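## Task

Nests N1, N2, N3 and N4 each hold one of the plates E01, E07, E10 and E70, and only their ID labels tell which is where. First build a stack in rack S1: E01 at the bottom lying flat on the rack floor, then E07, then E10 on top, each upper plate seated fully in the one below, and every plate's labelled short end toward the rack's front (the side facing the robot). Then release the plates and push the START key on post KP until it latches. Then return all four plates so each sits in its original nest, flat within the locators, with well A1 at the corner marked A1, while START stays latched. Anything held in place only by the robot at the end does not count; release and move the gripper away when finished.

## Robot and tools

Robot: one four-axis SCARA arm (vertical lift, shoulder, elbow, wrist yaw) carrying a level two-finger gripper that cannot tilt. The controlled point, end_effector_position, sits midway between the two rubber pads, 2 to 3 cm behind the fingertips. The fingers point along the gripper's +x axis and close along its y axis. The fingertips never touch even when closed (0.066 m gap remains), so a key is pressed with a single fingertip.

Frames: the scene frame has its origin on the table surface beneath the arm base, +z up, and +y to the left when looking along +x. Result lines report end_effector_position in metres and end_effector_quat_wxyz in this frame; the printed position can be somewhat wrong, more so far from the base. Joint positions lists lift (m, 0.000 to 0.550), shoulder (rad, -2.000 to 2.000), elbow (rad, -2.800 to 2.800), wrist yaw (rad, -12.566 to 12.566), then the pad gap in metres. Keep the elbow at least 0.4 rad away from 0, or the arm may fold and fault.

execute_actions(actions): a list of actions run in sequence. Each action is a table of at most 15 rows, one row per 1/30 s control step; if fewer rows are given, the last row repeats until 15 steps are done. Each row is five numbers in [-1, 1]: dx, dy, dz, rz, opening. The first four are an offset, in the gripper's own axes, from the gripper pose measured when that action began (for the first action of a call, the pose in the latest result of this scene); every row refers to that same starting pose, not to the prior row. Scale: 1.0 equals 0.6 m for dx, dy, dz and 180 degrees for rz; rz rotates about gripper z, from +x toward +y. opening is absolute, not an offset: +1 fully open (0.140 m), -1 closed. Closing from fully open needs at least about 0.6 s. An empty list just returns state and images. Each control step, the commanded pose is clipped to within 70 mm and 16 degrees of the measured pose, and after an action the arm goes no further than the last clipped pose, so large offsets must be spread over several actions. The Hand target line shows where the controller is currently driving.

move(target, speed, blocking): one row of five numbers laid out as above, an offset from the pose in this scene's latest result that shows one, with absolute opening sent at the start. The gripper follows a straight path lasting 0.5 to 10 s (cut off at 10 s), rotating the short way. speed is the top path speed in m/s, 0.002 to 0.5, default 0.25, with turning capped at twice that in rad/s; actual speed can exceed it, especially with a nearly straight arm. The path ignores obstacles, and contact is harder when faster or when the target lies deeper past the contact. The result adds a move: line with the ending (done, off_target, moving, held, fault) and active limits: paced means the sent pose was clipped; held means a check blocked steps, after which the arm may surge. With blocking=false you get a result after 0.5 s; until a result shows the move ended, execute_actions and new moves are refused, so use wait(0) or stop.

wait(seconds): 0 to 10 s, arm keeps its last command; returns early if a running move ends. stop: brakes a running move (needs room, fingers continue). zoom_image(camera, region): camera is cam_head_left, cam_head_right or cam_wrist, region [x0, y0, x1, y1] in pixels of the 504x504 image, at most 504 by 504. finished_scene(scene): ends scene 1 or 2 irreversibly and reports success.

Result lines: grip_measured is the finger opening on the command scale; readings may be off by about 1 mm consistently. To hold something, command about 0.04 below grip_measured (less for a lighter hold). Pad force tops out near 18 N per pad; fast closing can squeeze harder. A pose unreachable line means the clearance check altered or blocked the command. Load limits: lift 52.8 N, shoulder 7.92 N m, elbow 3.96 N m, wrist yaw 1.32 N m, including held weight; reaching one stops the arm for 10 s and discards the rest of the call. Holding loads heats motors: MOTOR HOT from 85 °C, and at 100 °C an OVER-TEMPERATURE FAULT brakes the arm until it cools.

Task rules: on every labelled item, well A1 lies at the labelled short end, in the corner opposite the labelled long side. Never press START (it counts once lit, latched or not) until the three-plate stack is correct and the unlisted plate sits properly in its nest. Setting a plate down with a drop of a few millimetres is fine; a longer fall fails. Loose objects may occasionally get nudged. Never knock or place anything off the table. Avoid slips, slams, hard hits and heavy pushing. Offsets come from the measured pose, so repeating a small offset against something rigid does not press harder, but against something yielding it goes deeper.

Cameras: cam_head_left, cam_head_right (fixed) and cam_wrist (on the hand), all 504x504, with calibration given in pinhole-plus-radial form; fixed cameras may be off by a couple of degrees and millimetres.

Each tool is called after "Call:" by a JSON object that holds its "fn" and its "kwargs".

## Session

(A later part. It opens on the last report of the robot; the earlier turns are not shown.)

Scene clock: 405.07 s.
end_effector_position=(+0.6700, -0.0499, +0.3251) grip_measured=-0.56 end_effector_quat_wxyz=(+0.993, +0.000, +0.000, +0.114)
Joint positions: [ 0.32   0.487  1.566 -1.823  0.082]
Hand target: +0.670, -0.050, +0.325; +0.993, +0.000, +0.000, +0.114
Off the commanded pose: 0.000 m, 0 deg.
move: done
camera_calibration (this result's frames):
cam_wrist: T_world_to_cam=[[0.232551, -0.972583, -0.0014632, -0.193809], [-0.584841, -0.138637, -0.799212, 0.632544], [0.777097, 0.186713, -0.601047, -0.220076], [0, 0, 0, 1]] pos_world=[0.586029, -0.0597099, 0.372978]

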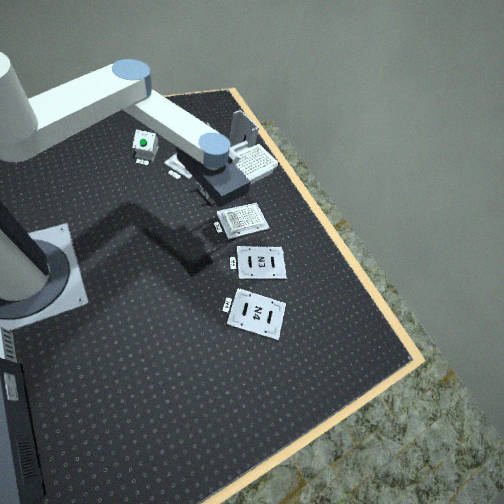

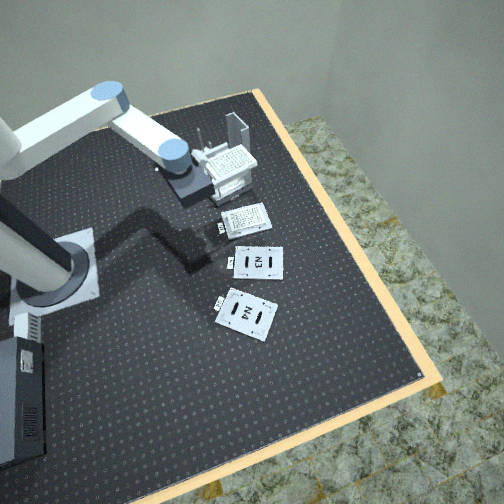

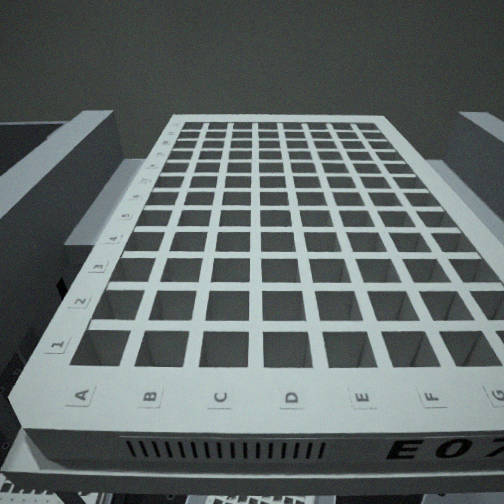

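Call:
{"fn": "move", "kwargs": {"target": [0.11759, 0.27654, -0.005, -0.00013, -0.61], "speed": 0.25}}

Scene clock: 409.27 s.
end_effector_position=(+0.7009, +0.1279, +0.3221) grip_measured=-0.56 end_effector_quat_wxyz=(+0.993, +0.000, +0.000, +0.114)
Joint positions: [ 0.317  0.87   1.758 -2.398  0.082]
Hand target: +0.701, +0.128, +0.322; +0.993, +0.000, +0.000, +0.114
Off the commanded pose: 0.000 m, 0 deg.
move: done
camera_calibration (this result's frames):
cam_wrist: T_world_to_cam=[[0.232763, -0.972532, -0.0014632, -0.028262], [-0.584811, -0.138765, -0.799212, 0.672883], [0.777057, 0.186883, -0.601047, -0.279051], [0, 0, 0, 1]] pos_world=[0.616927, 0.118037, 0.370012]

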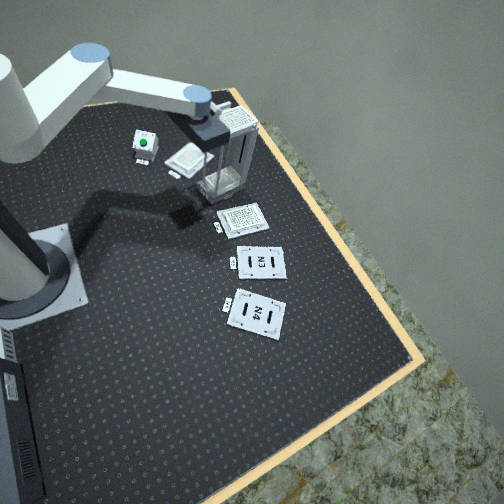

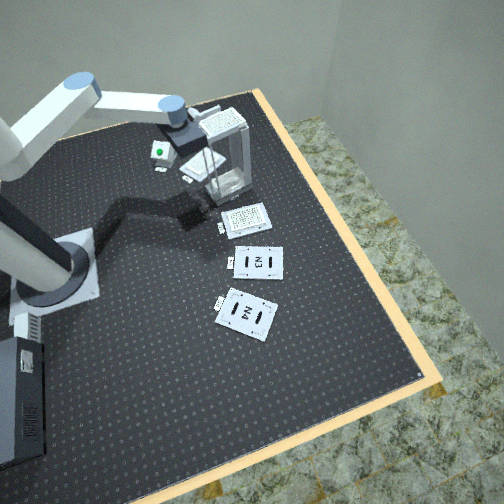

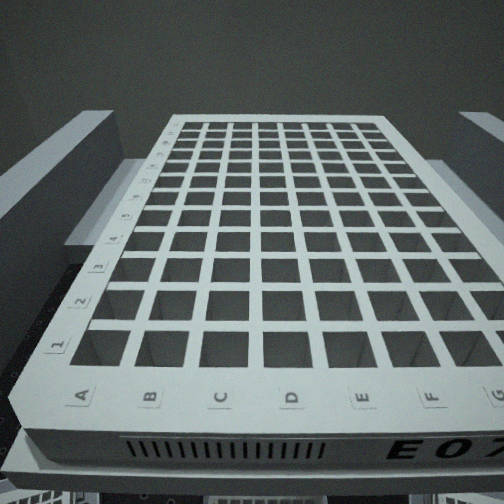

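Call:
{"fn": "execute_actions", "kwargs": {"actions": [[[0,-0.0003,-0.011,0,-0.61]],[[0,0,-0.0017,0,-0.61]],[[0,0,-0.0017,0,-0.61]],[[0,0,-0.0017,0,-0.61]]]}}

Scene clock: 413.90 s.
end_effector_position=(+0.7008, +0.1276, +0.3124) grip_measured=-0.56 end_effector_quat_wxyz=(+0.993, +0.000, +0.000, +0.114)
Joint positions: [ 0.307  0.87   1.757 -2.397  0.082]
Hand target: +0.701, +0.128, +0.312; +0.993, +0.000, +0.000, +0.114
Off the commanded pose: 0.000 m, 0 deg.
camera_calibration (this result's frames):
cam_wrist: T_world_to_cam=[[0.232506, -0.972594, -0.0014632, -0.0283634], [-0.584848, -0.13861, -0.799212, 0.665035], [0.777106, 0.186677, -0.601047, -0.284767], [0, 0, 0, 1]] pos_world=[0.616833, 0.117754, 0.360305]

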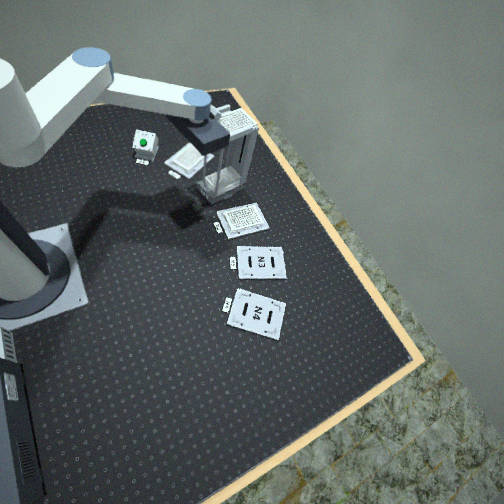

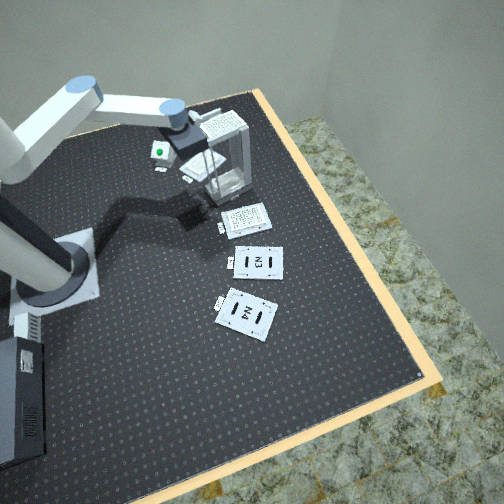

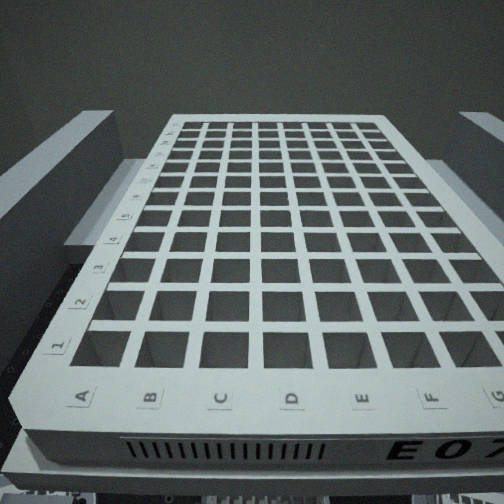

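Call:
{"fn": "move", "kwargs": {"target": [0, 0, -0.3882, 0, -0.61], "speed": 0.2}}

Call:
{"fn": "execute_actions", "kwargs": {"actions": [[[0,0,-0.0017,0,-0.61]]]}}

Call:
{"fn": "execute_actions", "kwargs": {"actions": [[[0,0,-0.0017,0,-0.61]]]}}

Scene clock: 422.90 s.
end_effector_position=(+0.7008, +0.1275, +0.0794) grip_measured=-0.56 end_effector_quat_wxyz=(+0.993, +0.000, +0.000, +0.114)
Joint positions: [ 0.074  0.87   1.756 -2.397  0.082]
Hand target: +0.701, +0.128, +0.079; +0.993, +0.000, +0.000, +0.114
Off the commanded pose: 0.000 m, 0 deg.
move: done
camera_calibration (this result's frames):
cam_wrist: T_world_to_cam=[[0.232349, -0.972631, -0.0014632, -0.0286492], [-0.58487, -0.138516, -0.799212, 0.478798], [0.777136, 0.186552, -0.601047, -0.424778], [0, 0, 0, 1]] pos_world=[0.616802, 0.117699, 0.127308]

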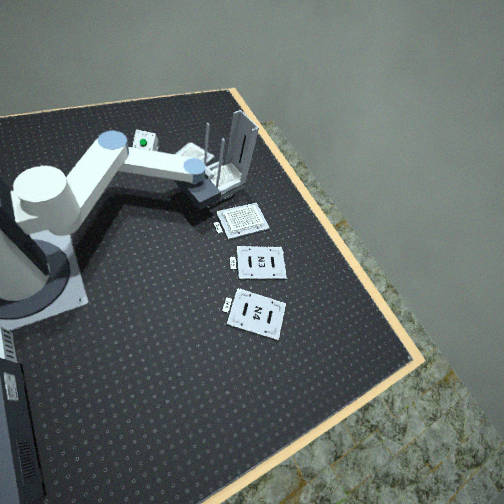

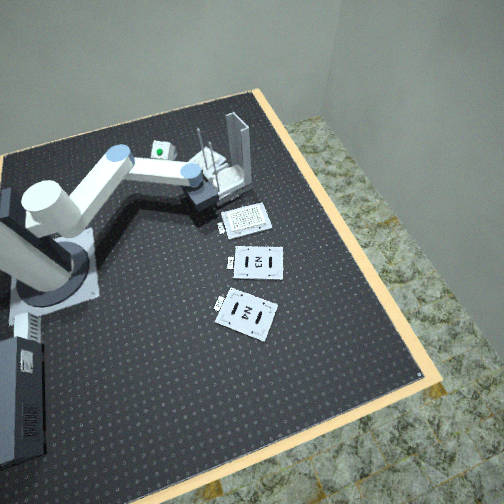

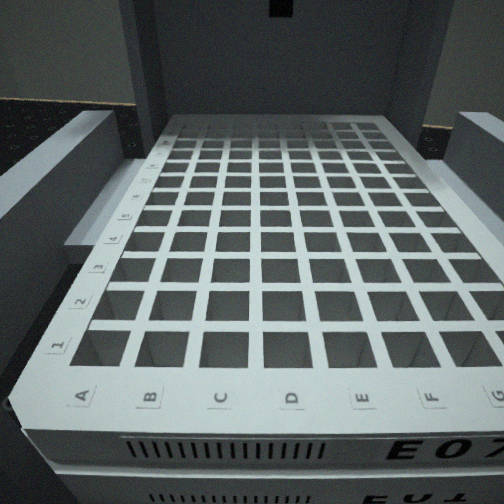

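Scene clock: 423.40 s.
end_effector_position=(+0.7008, +0.1275, +0.0783) grip_measured=-0.56 end_effector_quat_wxyz=(+0.993, +0.000, +0.000, +0.114)
Joint positions: [ 0.073  0.87   1.756 -2.397  0.082]
Hand target: +0.701, +0.128, +0.078; +0.993, +0.000, +0.000, +0.114
Off the commanded pose: 0.000 m, 0 deg.
camera_calibration (this result's frames):
cam_wrist: T_world_to_cam=[[0.232294, -0.972644, -0.0014632, -0.0286291], [-0.584878, -0.138483, -0.799212, 0.477922], [0.777147, 0.186508, -0.601047, -0.425427], [0, 0, 0, 1]] pos_world=[0.616796, 0.117684, 0.126218]

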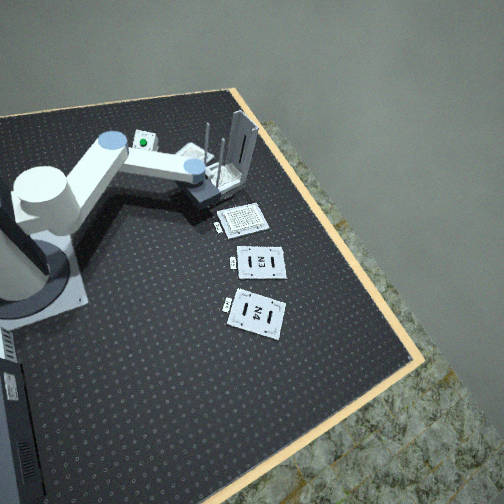

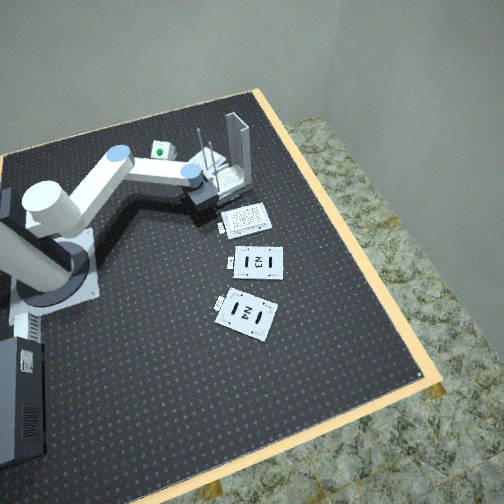

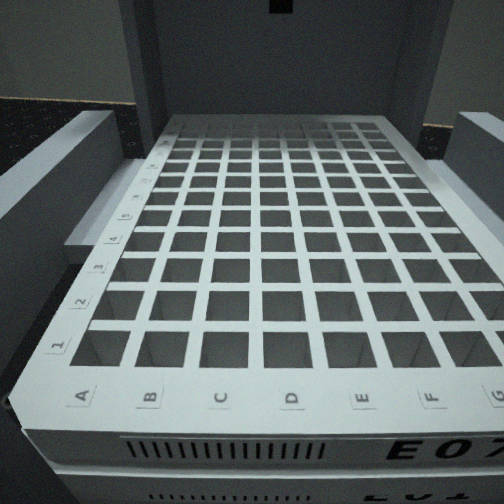

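Scene clock: 423.90 s.
end_effector_position=(+0.7008, +0.1275, +0.0772) grip_measured=-0.56 end_effector_quat_wxyz=(+0.993, +0.000, +0.000, +0.114)
Joint positions: [ 0.072  0.87   1.756 -2.397  0.082]
Hand target: +0.701, +0.128, +0.077; +0.993, +0.000, +0.000, +0.114
Off the commanded pose: 0.000 m, 0 deg.
camera_calibration (this result's frames):
cam_wrist: T_world_to_cam=[[0.232289, -0.972646, -0.0014632, -0.0286286], [-0.584879, -0.13848, -0.799212, 0.477051], [0.777148, 0.186504, -0.601047, -0.426082], [0, 0, 0, 1]] pos_world=[0.616795, 0.117682, 0.125128]

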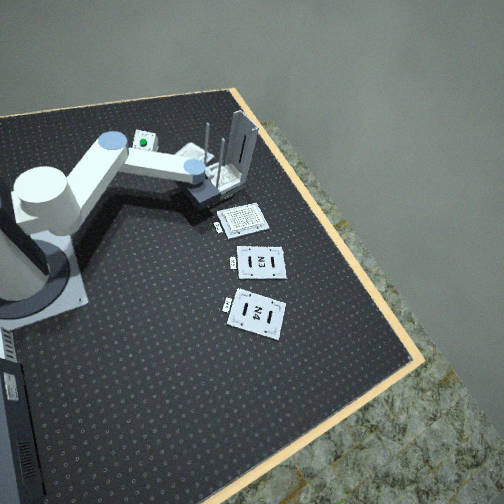

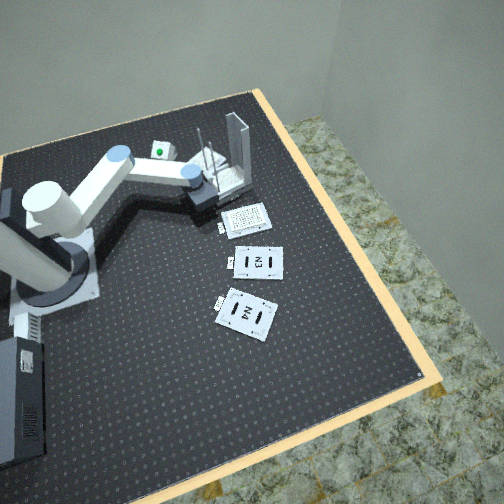

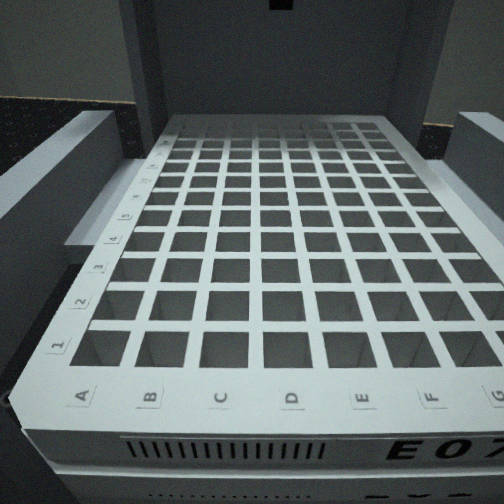

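No slip so far. Continue one step at a time.

Call:
{"fn": "execute_actions", "kwargs": {"actions": [[[0,0,-0.0015,0,-0.61]]]}}

Call:
{"fn": "zoom_image", "kwargs": {"camera": "cam_wrist", "region": [0, 330, 250, 504]}}

Scene clock: 425.70 s.
end_effector_position=(+0.7007, +0.1275, +0.0768) grip_measured=-0.56 end_effector_quat_wxyz=(+0.993, +0.000, +0.000, +0.114)
Joint positions: [ 0.072  0.87   1.756 -2.397  0.082]
Hand target: +0.701, +0.128, +0.076; +0.993, +0.000, +0.000, +0.114
Off the commanded pose: 0.001 m, 0 deg.
camera_calibration (this result's frames):
cam_wrist: T_world_to_cam=[[0.232336, -0.972635, -0.0014632, -0.0286613], [-0.584872, -0.138508, -0.799212, 0.476734], [0.777139, 0.186541, -0.601047, -0.42631], [0, 0, 0, 1]] pos_world=[0.616789, 0.117679, 0.124737]

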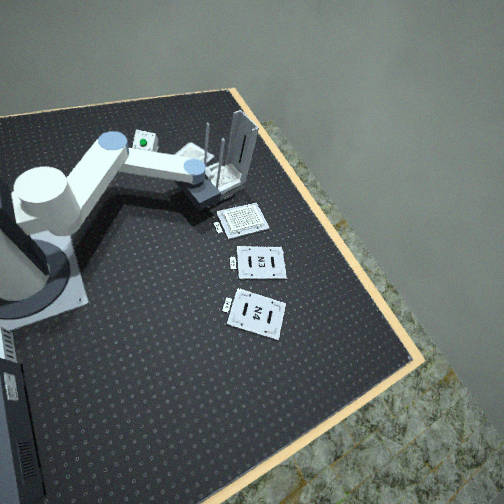

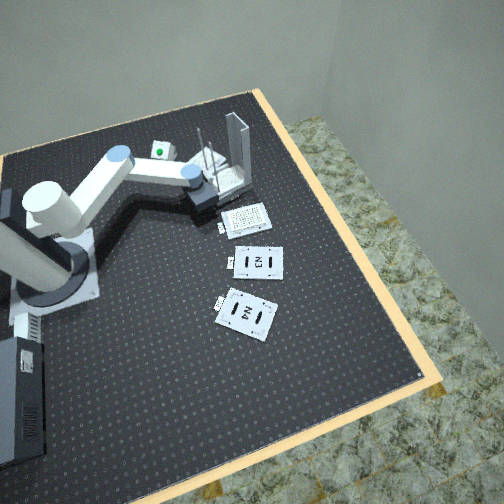

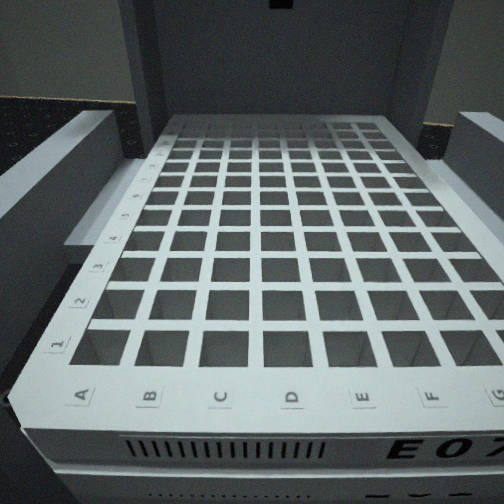

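Region (0, 330, 250, 504) of cam_wrist's 504x504 image, scaled by 2.016, with more detail than that image has; it fills the top 351 rows of this view, and the rest is white.

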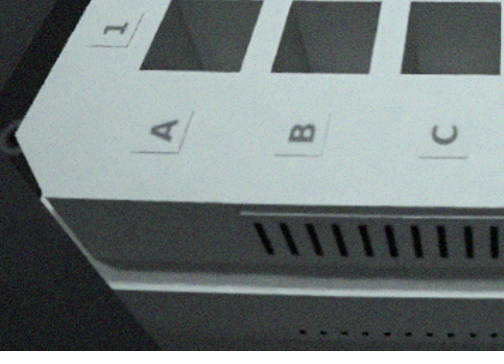

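Call:
{"fn": "execute_actions", "kwargs": {"actions": [[[0,0,0.0005,0,-0.5],[0,0,0.0005,0,-0.45],[0,0,0.0005,0,-0.4],[0,0,0.0005,0,-0.35],[0,0,0.0005,0,-0.3],[0,0,0.0005,0,-0.25],[0,0,0.0005,0,-0.2],[0,0,0.0005,0,-0.15],[0,0,0.0005,0,-0.08]]]}}

Call:
{"fn": "move", "kwargs": {"target": [-0.2, 0, 0.02, 0, -0.08], "speed": 0.2}}

Scene clock: 432.00 s.
end_effector_position=(+0.7007, +0.1275, +0.0772) grip_measured=-0.08 end_effector_quat_wxyz=(+0.993, +0.000, +0.000, +0.114)
Joint positions: [ 0.072  0.87   1.756 -2.397  0.1  ]
Hand target: +0.701, +0.128, +0.077; +0.993, +0.000, +0.000, +0.114
Off the commanded pose: 0.000 m, 0 deg.
camera_calibration (this result's frames):
cam_wrist: T_world_to_cam=[[0.232341, -0.972633, -0.0014632, -0.0286628], [-0.584871, -0.138511, -0.799212, 0.477021], [0.777138, 0.186546, -0.601047, -0.426095], [0, 0, 0, 1]] pos_world=[0.61679, 0.11768, 0.125096]

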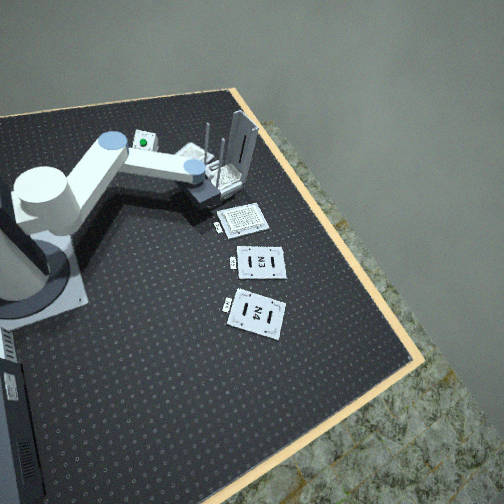

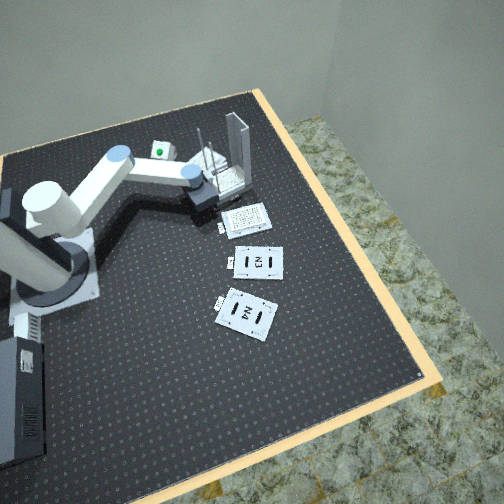

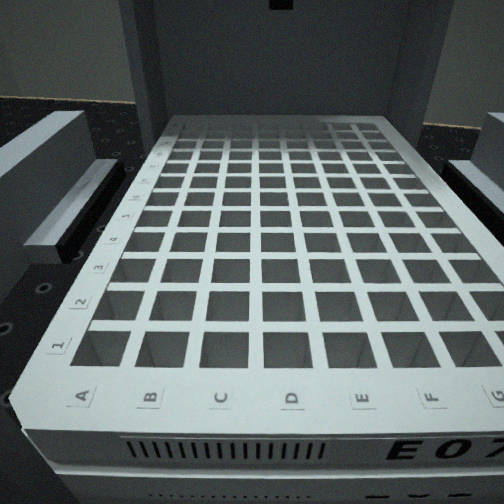

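Scene clock: 432.97 s.
end_effector_position=(+0.5838, +0.1002, +0.0892) grip_measured=-0.08 end_effector_quat_wxyz=(+0.993, +0.000, +0.000, +0.114)
Joint positions: [ 0.084  1.13   1.132 -2.034  0.1  ]
Hand target: +0.584, +0.100, +0.089; +0.993, +0.000, +0.000, +0.114
Off the commanded pose: 0.000 m, 0 deg.
move: done
camera_calibration (this result's frames):
cam_wrist: T_world_to_cam=[[0.232021, -0.97271, -0.0014632, -0.0278758], [-0.584917, -0.138318, -0.799212, 0.414435], [0.777199, 0.18629, -0.601047, -0.322926], [0, 0, 0, 1]] pos_world=[0.499856, 0.0903668, 0.137087]

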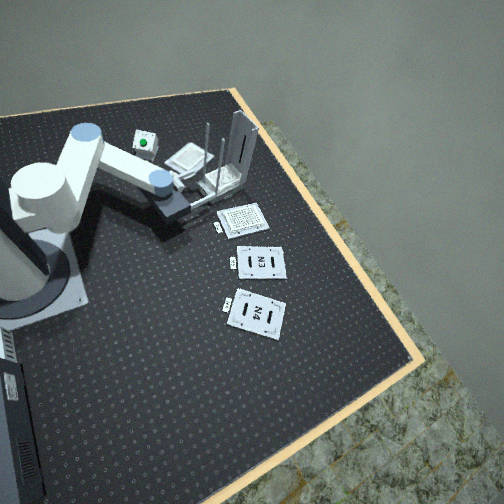

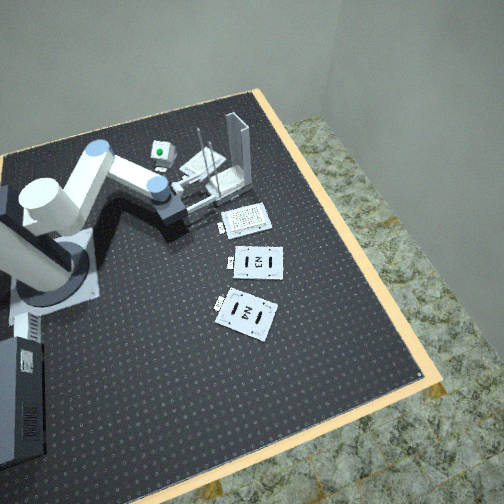

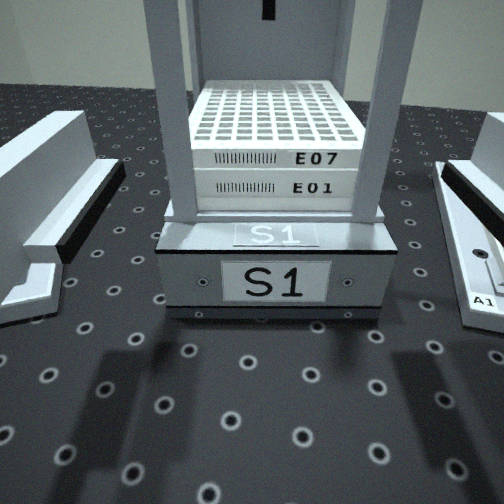

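Call:
{"fn": "move", "kwargs": {"target": [-0.0574, -0.2181, -0.02, -0.0946, -0.08], "speed": 0.3}}

Scene clock: 440.57 s.
end_effector_position=(+0.5799, -0.0352, +0.0772) grip_measured=-0.08 end_effector_quat_wxyz=(+0.999, +0.000, +0.000, -0.034)
Joint positions: [ 0.072  0.812  1.066 -1.947  0.1  ]
Hand target: +0.580, -0.035, +0.077; +0.999, +0.000, +0.000, -0.034
Off the commanded pose: 0.000 m, 0 deg.
move: done
camera_calibration (this result's frames):
cam_wrist: T_world_to_cam=[[-0.0635001, -0.997981, -0.0014632, 0.011849], [-0.59976, 0.0393337, -0.799212, 0.398732], [0.797656, -0.0498725, -0.601047, -0.32208], [0, 0, 0, 1]] pos_world=[0.496805, -0.0199214, 0.125104]

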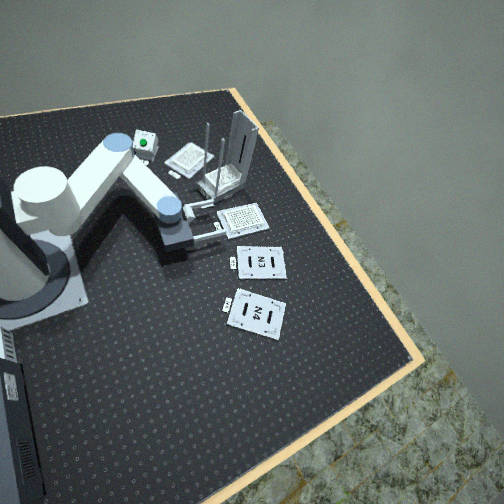

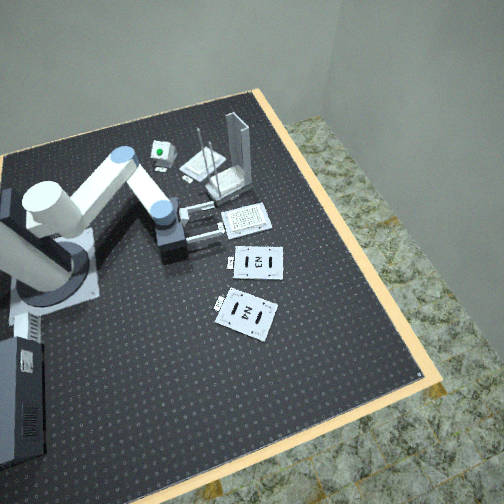

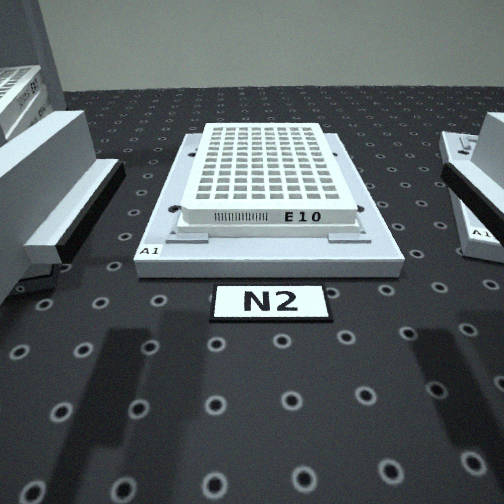

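Call:
{"fn": "move", "kwargs": {"target": [0.12897, 0.005, -0.012, 0, -0.08], "speed": 0.2}}

Call:
{"fn": "zoom_image", "kwargs": {"camera": "cam_wrist", "region": [110, 300, 210, 380]}}

Call:
{"fn": "zoom_image", "kwargs": {"camera": "cam_wrist", "region": [370, 300, 470, 380]}}

Call:
{"fn": "zoom_image", "kwargs": {"camera": "cam_wrist", "region": [160, 140, 390, 220]}}

Scene clock: 444.83 s.
end_effector_position=(+0.6574, -0.0374, +0.0700) grip_measured=-0.08 end_effector_quat_wxyz=(+0.999, +0.000, +0.000, -0.034)
Joint positions: [ 0.065  0.683  1.438 -2.19   0.1  ]
Hand target: +0.657, -0.037, +0.070; +0.999, +0.000, +0.000, -0.034
Off the commanded pose: 0.000 m, 0 deg.
move: done
camera_calibration (this result's frames):
cam_wrist: T_world_to_cam=[[-0.0630996, -0.998006, -0.0014632, 0.0142367], [-0.599776, 0.039093, -0.799212, 0.439544], [0.797676, -0.0495524, -0.601047, -0.388304], [0, 0, 0, 1]] pos_world=[0.574267, -0.0222161, 0.117921]

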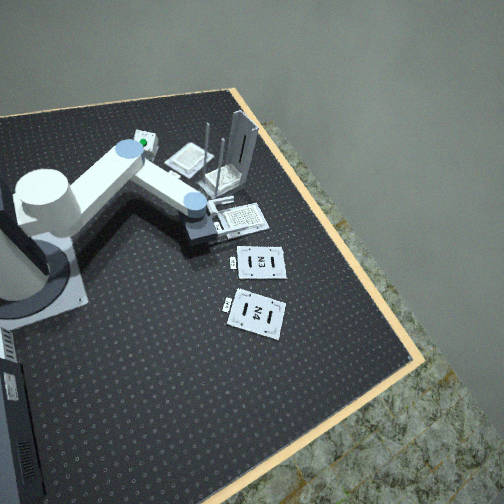

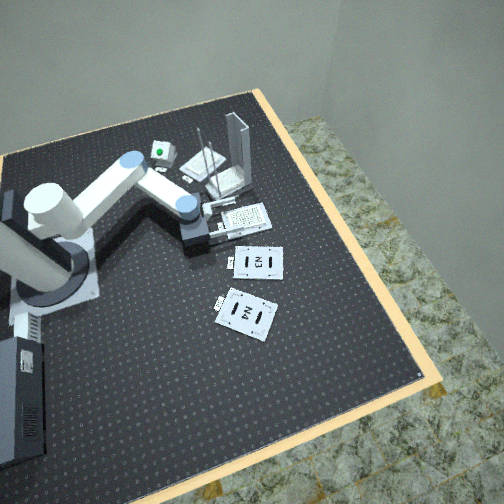

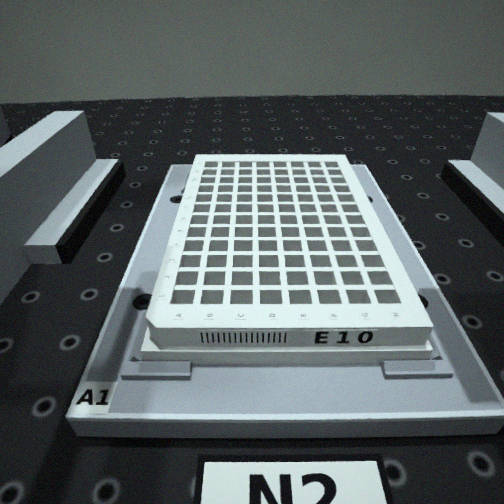

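Region (110, 300, 210, 380) of cam_wrist's 504x504 image, scaled by 5.040, with more detail than that image has; it fills the top 403 rows of this view, and the rest is white.

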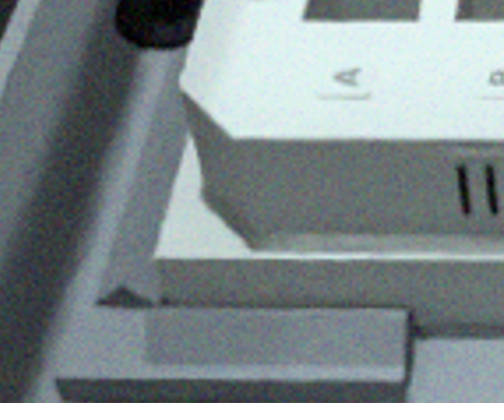

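Region (370, 300, 470, 380) of cam_wrist's 504x504 image, scaled by 5.040, with more detail than that image has; it fills the top 403 rows of this view, and the rest is white.

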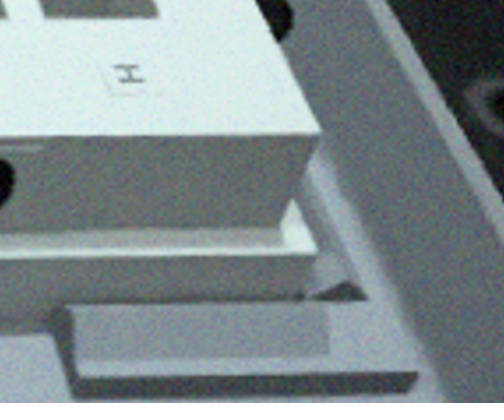

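Region (160, 140, 390, 220) of cam_wrist's 504x504 image, scaled by 2.191, with more detail than that image has; it fills the top 175 rows of this view, and the rest is white.

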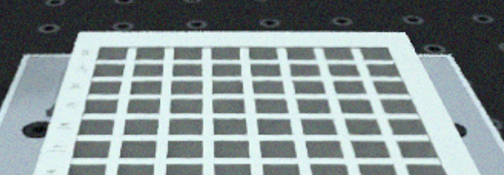

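Call:
{"fn": "move", "kwargs": {"target": [0.0798, -0.0003, -0.0595, 0.0015, -0.08], "speed": 0.12}}

Call:
{"fn": "execute_actions", "kwargs": {"actions": [[[0,0,0,0,-0.15],[0,0,0,0,-0.2],[0,0,0,0,-0.25],[0,0,0,0,-0.3],[0,0,0,0,-0.35],[0,0,0,0,-0.4],[0,0,0,0,-0.44],[0,0,0,0,-0.47],[0,0,0,0,-0.49],[0,0,0,0,-0.5],[0,0,0,0,-0.51],[0,0,0,0,-0.52],[0,0,0,0,-0.53],[0,0,0,0,-0.54],[0,0,0,0,-0.55]],[[0,0,0,0,-0.56],[0,0,0,0,-0.57],[0,0,0,0,-0.58],[0,0,0,0,-0.59],[0,0,0,0,-0.60],[0,0,0,0,-0.61]]]}}

Scene clock: 456.73 s.
end_effector_position=(+0.7052, -0.0409, +0.0343) grip_measured=-0.08 end_effector_quat_wxyz=(+0.999, +0.000, +0.000, -0.032)
Joint positions: [ 0.029  0.571  1.701 -2.336  0.1  ]
Hand target: +0.705, -0.041, +0.034; +0.999, +0.000, +0.000, -0.032
Off the commanded pose: 0.000 m, 0 deg.
move: done
camera_calibration (this result's frames):
cam_wrist: T_world_to_cam=[[-0.0581108, -0.998309, -0.0014632, 0.0102613], [-0.599964, 0.0360948, -0.799212, 0.439768], [0.797914, -0.045565, -0.601047, -0.448087], [0, 0, 0, 1]] pos_world=[0.621975, -0.0260465, 0.0821616]

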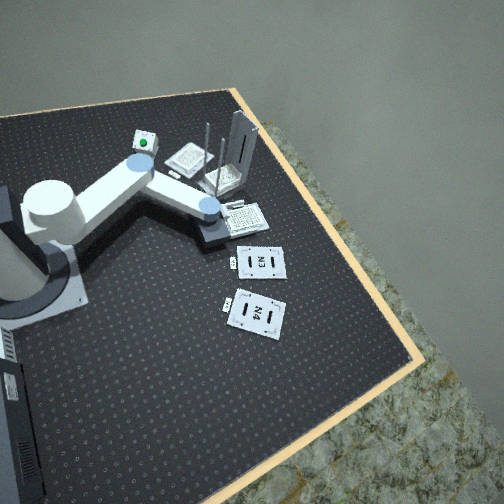

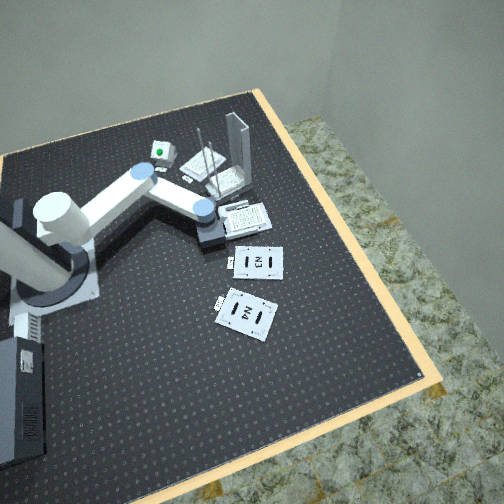

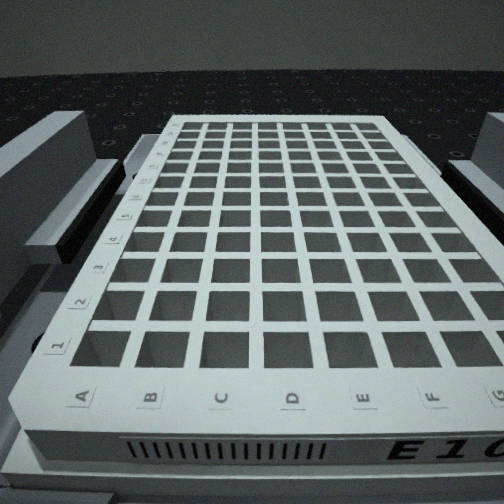

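Scene clock: 457.73 s.
end_effector_position=(+0.7052, -0.0409, +0.0343) grip_measured=-0.56 end_effector_quat_wxyz=(+0.999, +0.000, +0.000, -0.032)
Joint positions: [ 0.029  0.571  1.701 -2.336  0.082]
Hand target: +0.705, -0.041, +0.034; +0.999, +0.000, +0.000, -0.032
Off the commanded pose: 0.000 m, 0 deg.
camera_calibration (this result's frames):
cam_wrist: T_world_to_cam=[[-0.058108, -0.998309, -0.0014632, 0.0102598], [-0.599964, 0.0360932, -0.799212, 0.439768], [0.797914, -0.0455628, -0.601047, -0.448087], [0, 0, 0, 1]] pos_world=[0.621976, -0.0260462, 0.0821616]

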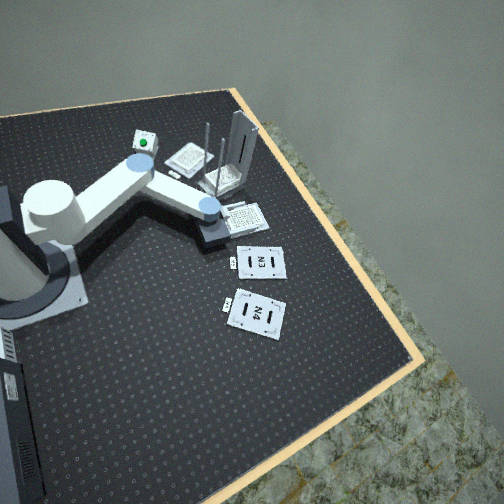

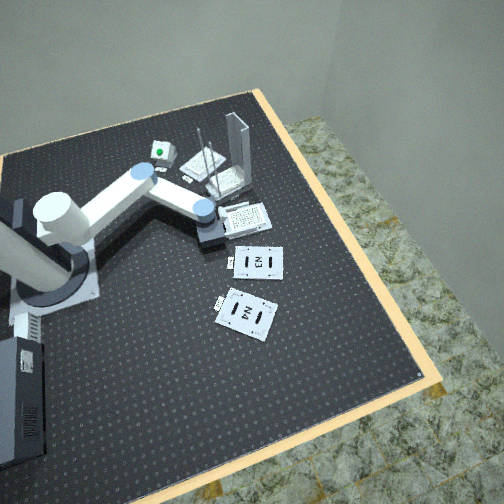

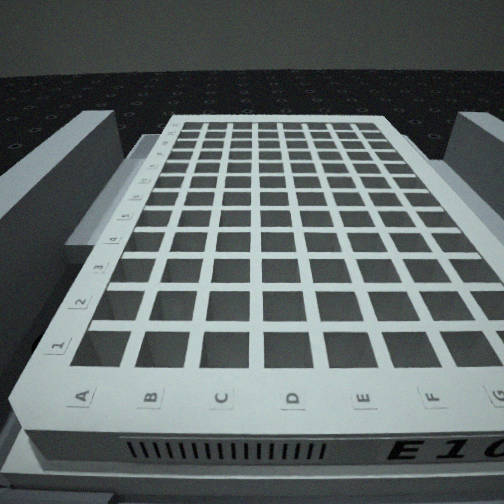

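Call:
{"fn": "move", "kwargs": {"target": [0, 0, 0.4845, 0, -0.61], "speed": 0.25}}

Scene clock: 463.70 s.
end_effector_position=(+0.7052, -0.0408, +0.3250) grip_measured=-0.56 end_effector_quat_wxyz=(+0.999, +0.000, +0.000, -0.032)
Joint positions: [ 0.32   0.571  1.701 -2.336  0.082]
Hand target: +0.705, -0.041, +0.325; +0.999, +0.000, +0.000, -0.032
Off the commanded pose: 0.000 m, 0 deg.
move: done
camera_calibration (this result's frames):
cam_wrist: T_world_to_cam=[[-0.058057, -0.998312, -0.0014632, 0.0106629], [-0.599966, 0.0360625, -0.799212, 0.672142], [0.797916, -0.045522, -0.601047, -0.273342], [0, 0, 0, 1]] pos_world=[0.621985, -0.0260373, 0.372908]

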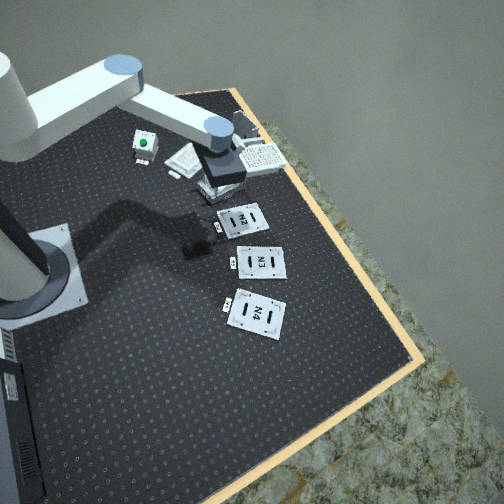

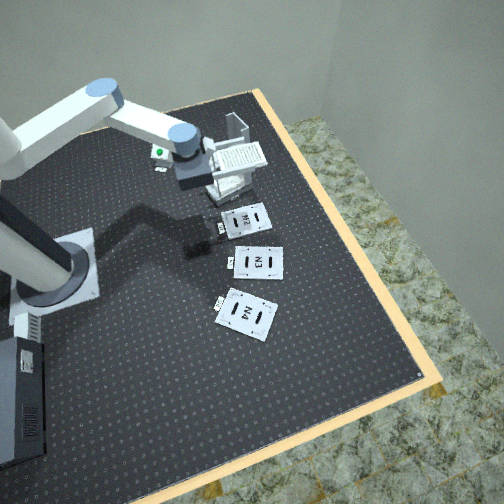

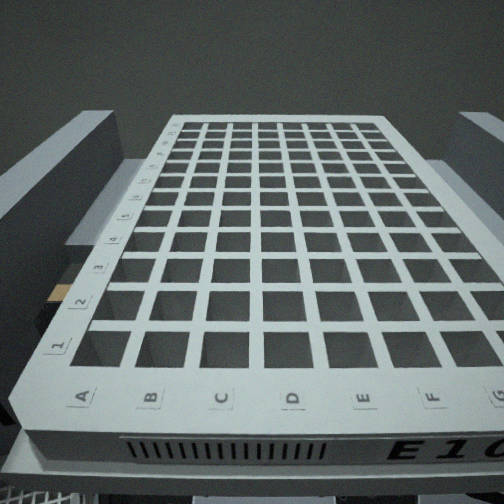

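Call:
{"fn": "move", "kwargs": {"target": [-0.025, 0.2797, -0.005, 0.09305, -0.61], "speed": 0.25}}

Scene clock: 468.57 s.
end_effector_position=(+0.7008, +0.1278, +0.3220) grip_measured=-0.56 end_effector_quat_wxyz=(+0.993, +0.000, +0.000, +0.114)
Joint positions: [ 0.317  0.87   1.757 -2.398  0.082]
Hand target: +0.701, +0.128, +0.322; +0.993, +0.000, +0.000, +0.114
Off the commanded pose: 0.000 m, 0 deg.
move: done
camera_calibration (this result's frames):
cam_wrist: T_world_to_cam=[[0.232753, -0.972535, -0.0014632, -0.0283725], [-0.584813, -0.138759, -0.799212, 0.672764], [0.777059, 0.186875, -0.601047, -0.279014], [0, 0, 0, 1]] pos_world=[0.616855, 0.117899, 0.369939]

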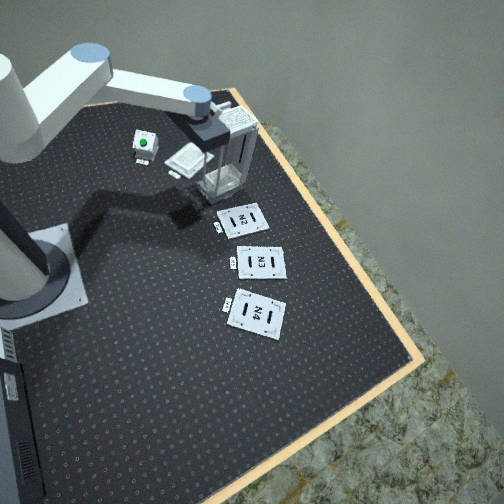

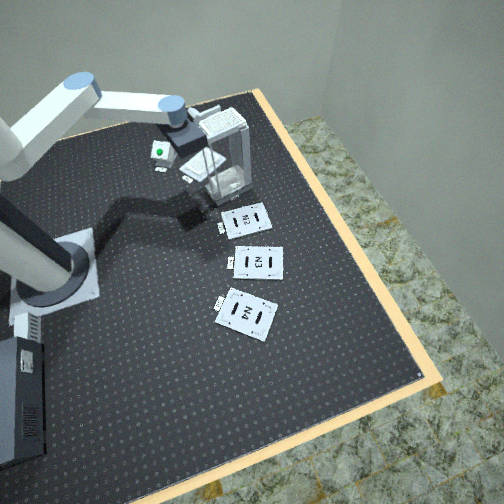

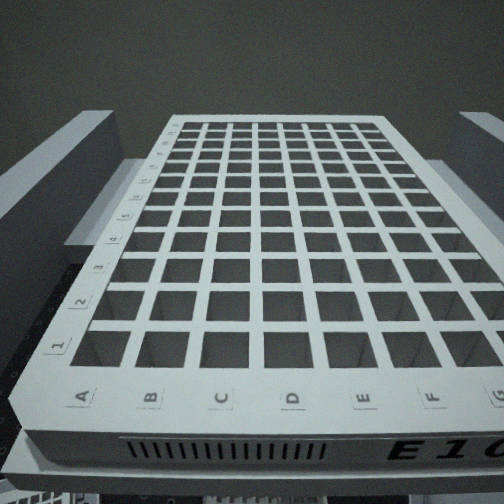

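Call:
{"fn": "execute_actions", "kwargs": {"actions": [[[0,0,-0.011,0,-0.61]],[[0,0,-0.0017,0,-0.61]],[[0,0,-0.0017,0,-0.61]],[[0,0,-0.0017,0,-0.61]]]}}

Scene clock: 473.70 s.
end_effector_position=(+0.7008, +0.1277, +0.3121) grip_measured=-0.56 end_effector_quat_wxyz=(+0.993, +0.000, +0.000, +0.114)
Joint positions: [ 0.307  0.87   1.757 -2.398  0.082]
Hand target: +0.701, +0.128, +0.312; +0.993, +0.000, +0.000, +0.114
Off the commanded pose: 0.000 m, 0 deg.
camera_calibration (this result's frames):
cam_wrist: T_world_to_cam=[[0.232482, -0.9726, -0.0014632, -0.0282877], [-0.584851, -0.138595, -0.799212, 0.664807], [0.777111, 0.186658, -0.601047, -0.284966], [0, 0, 0, 1]] pos_world=[0.61684, 0.117818, 0.360003]

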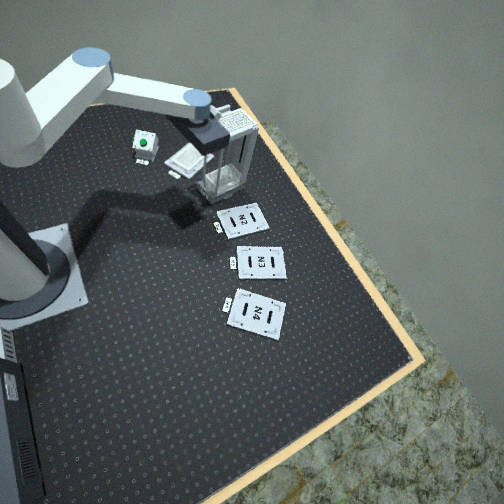

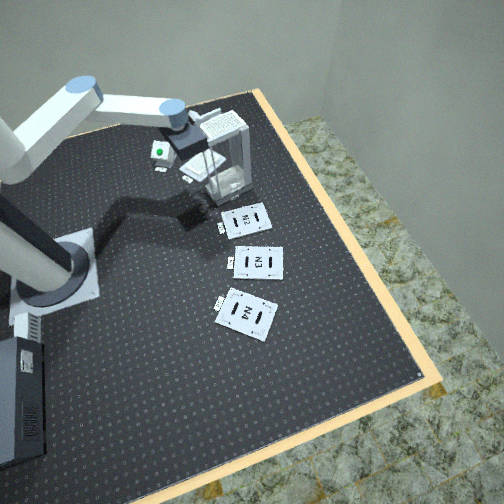

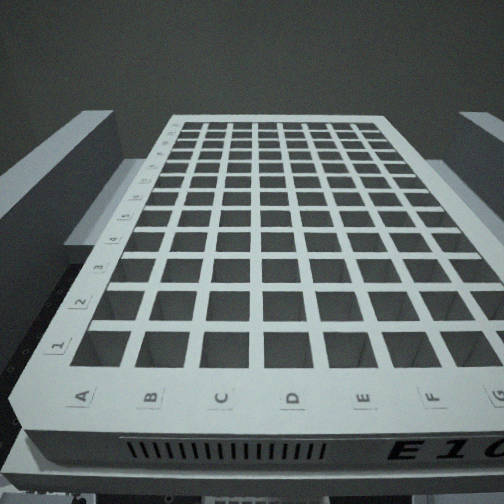

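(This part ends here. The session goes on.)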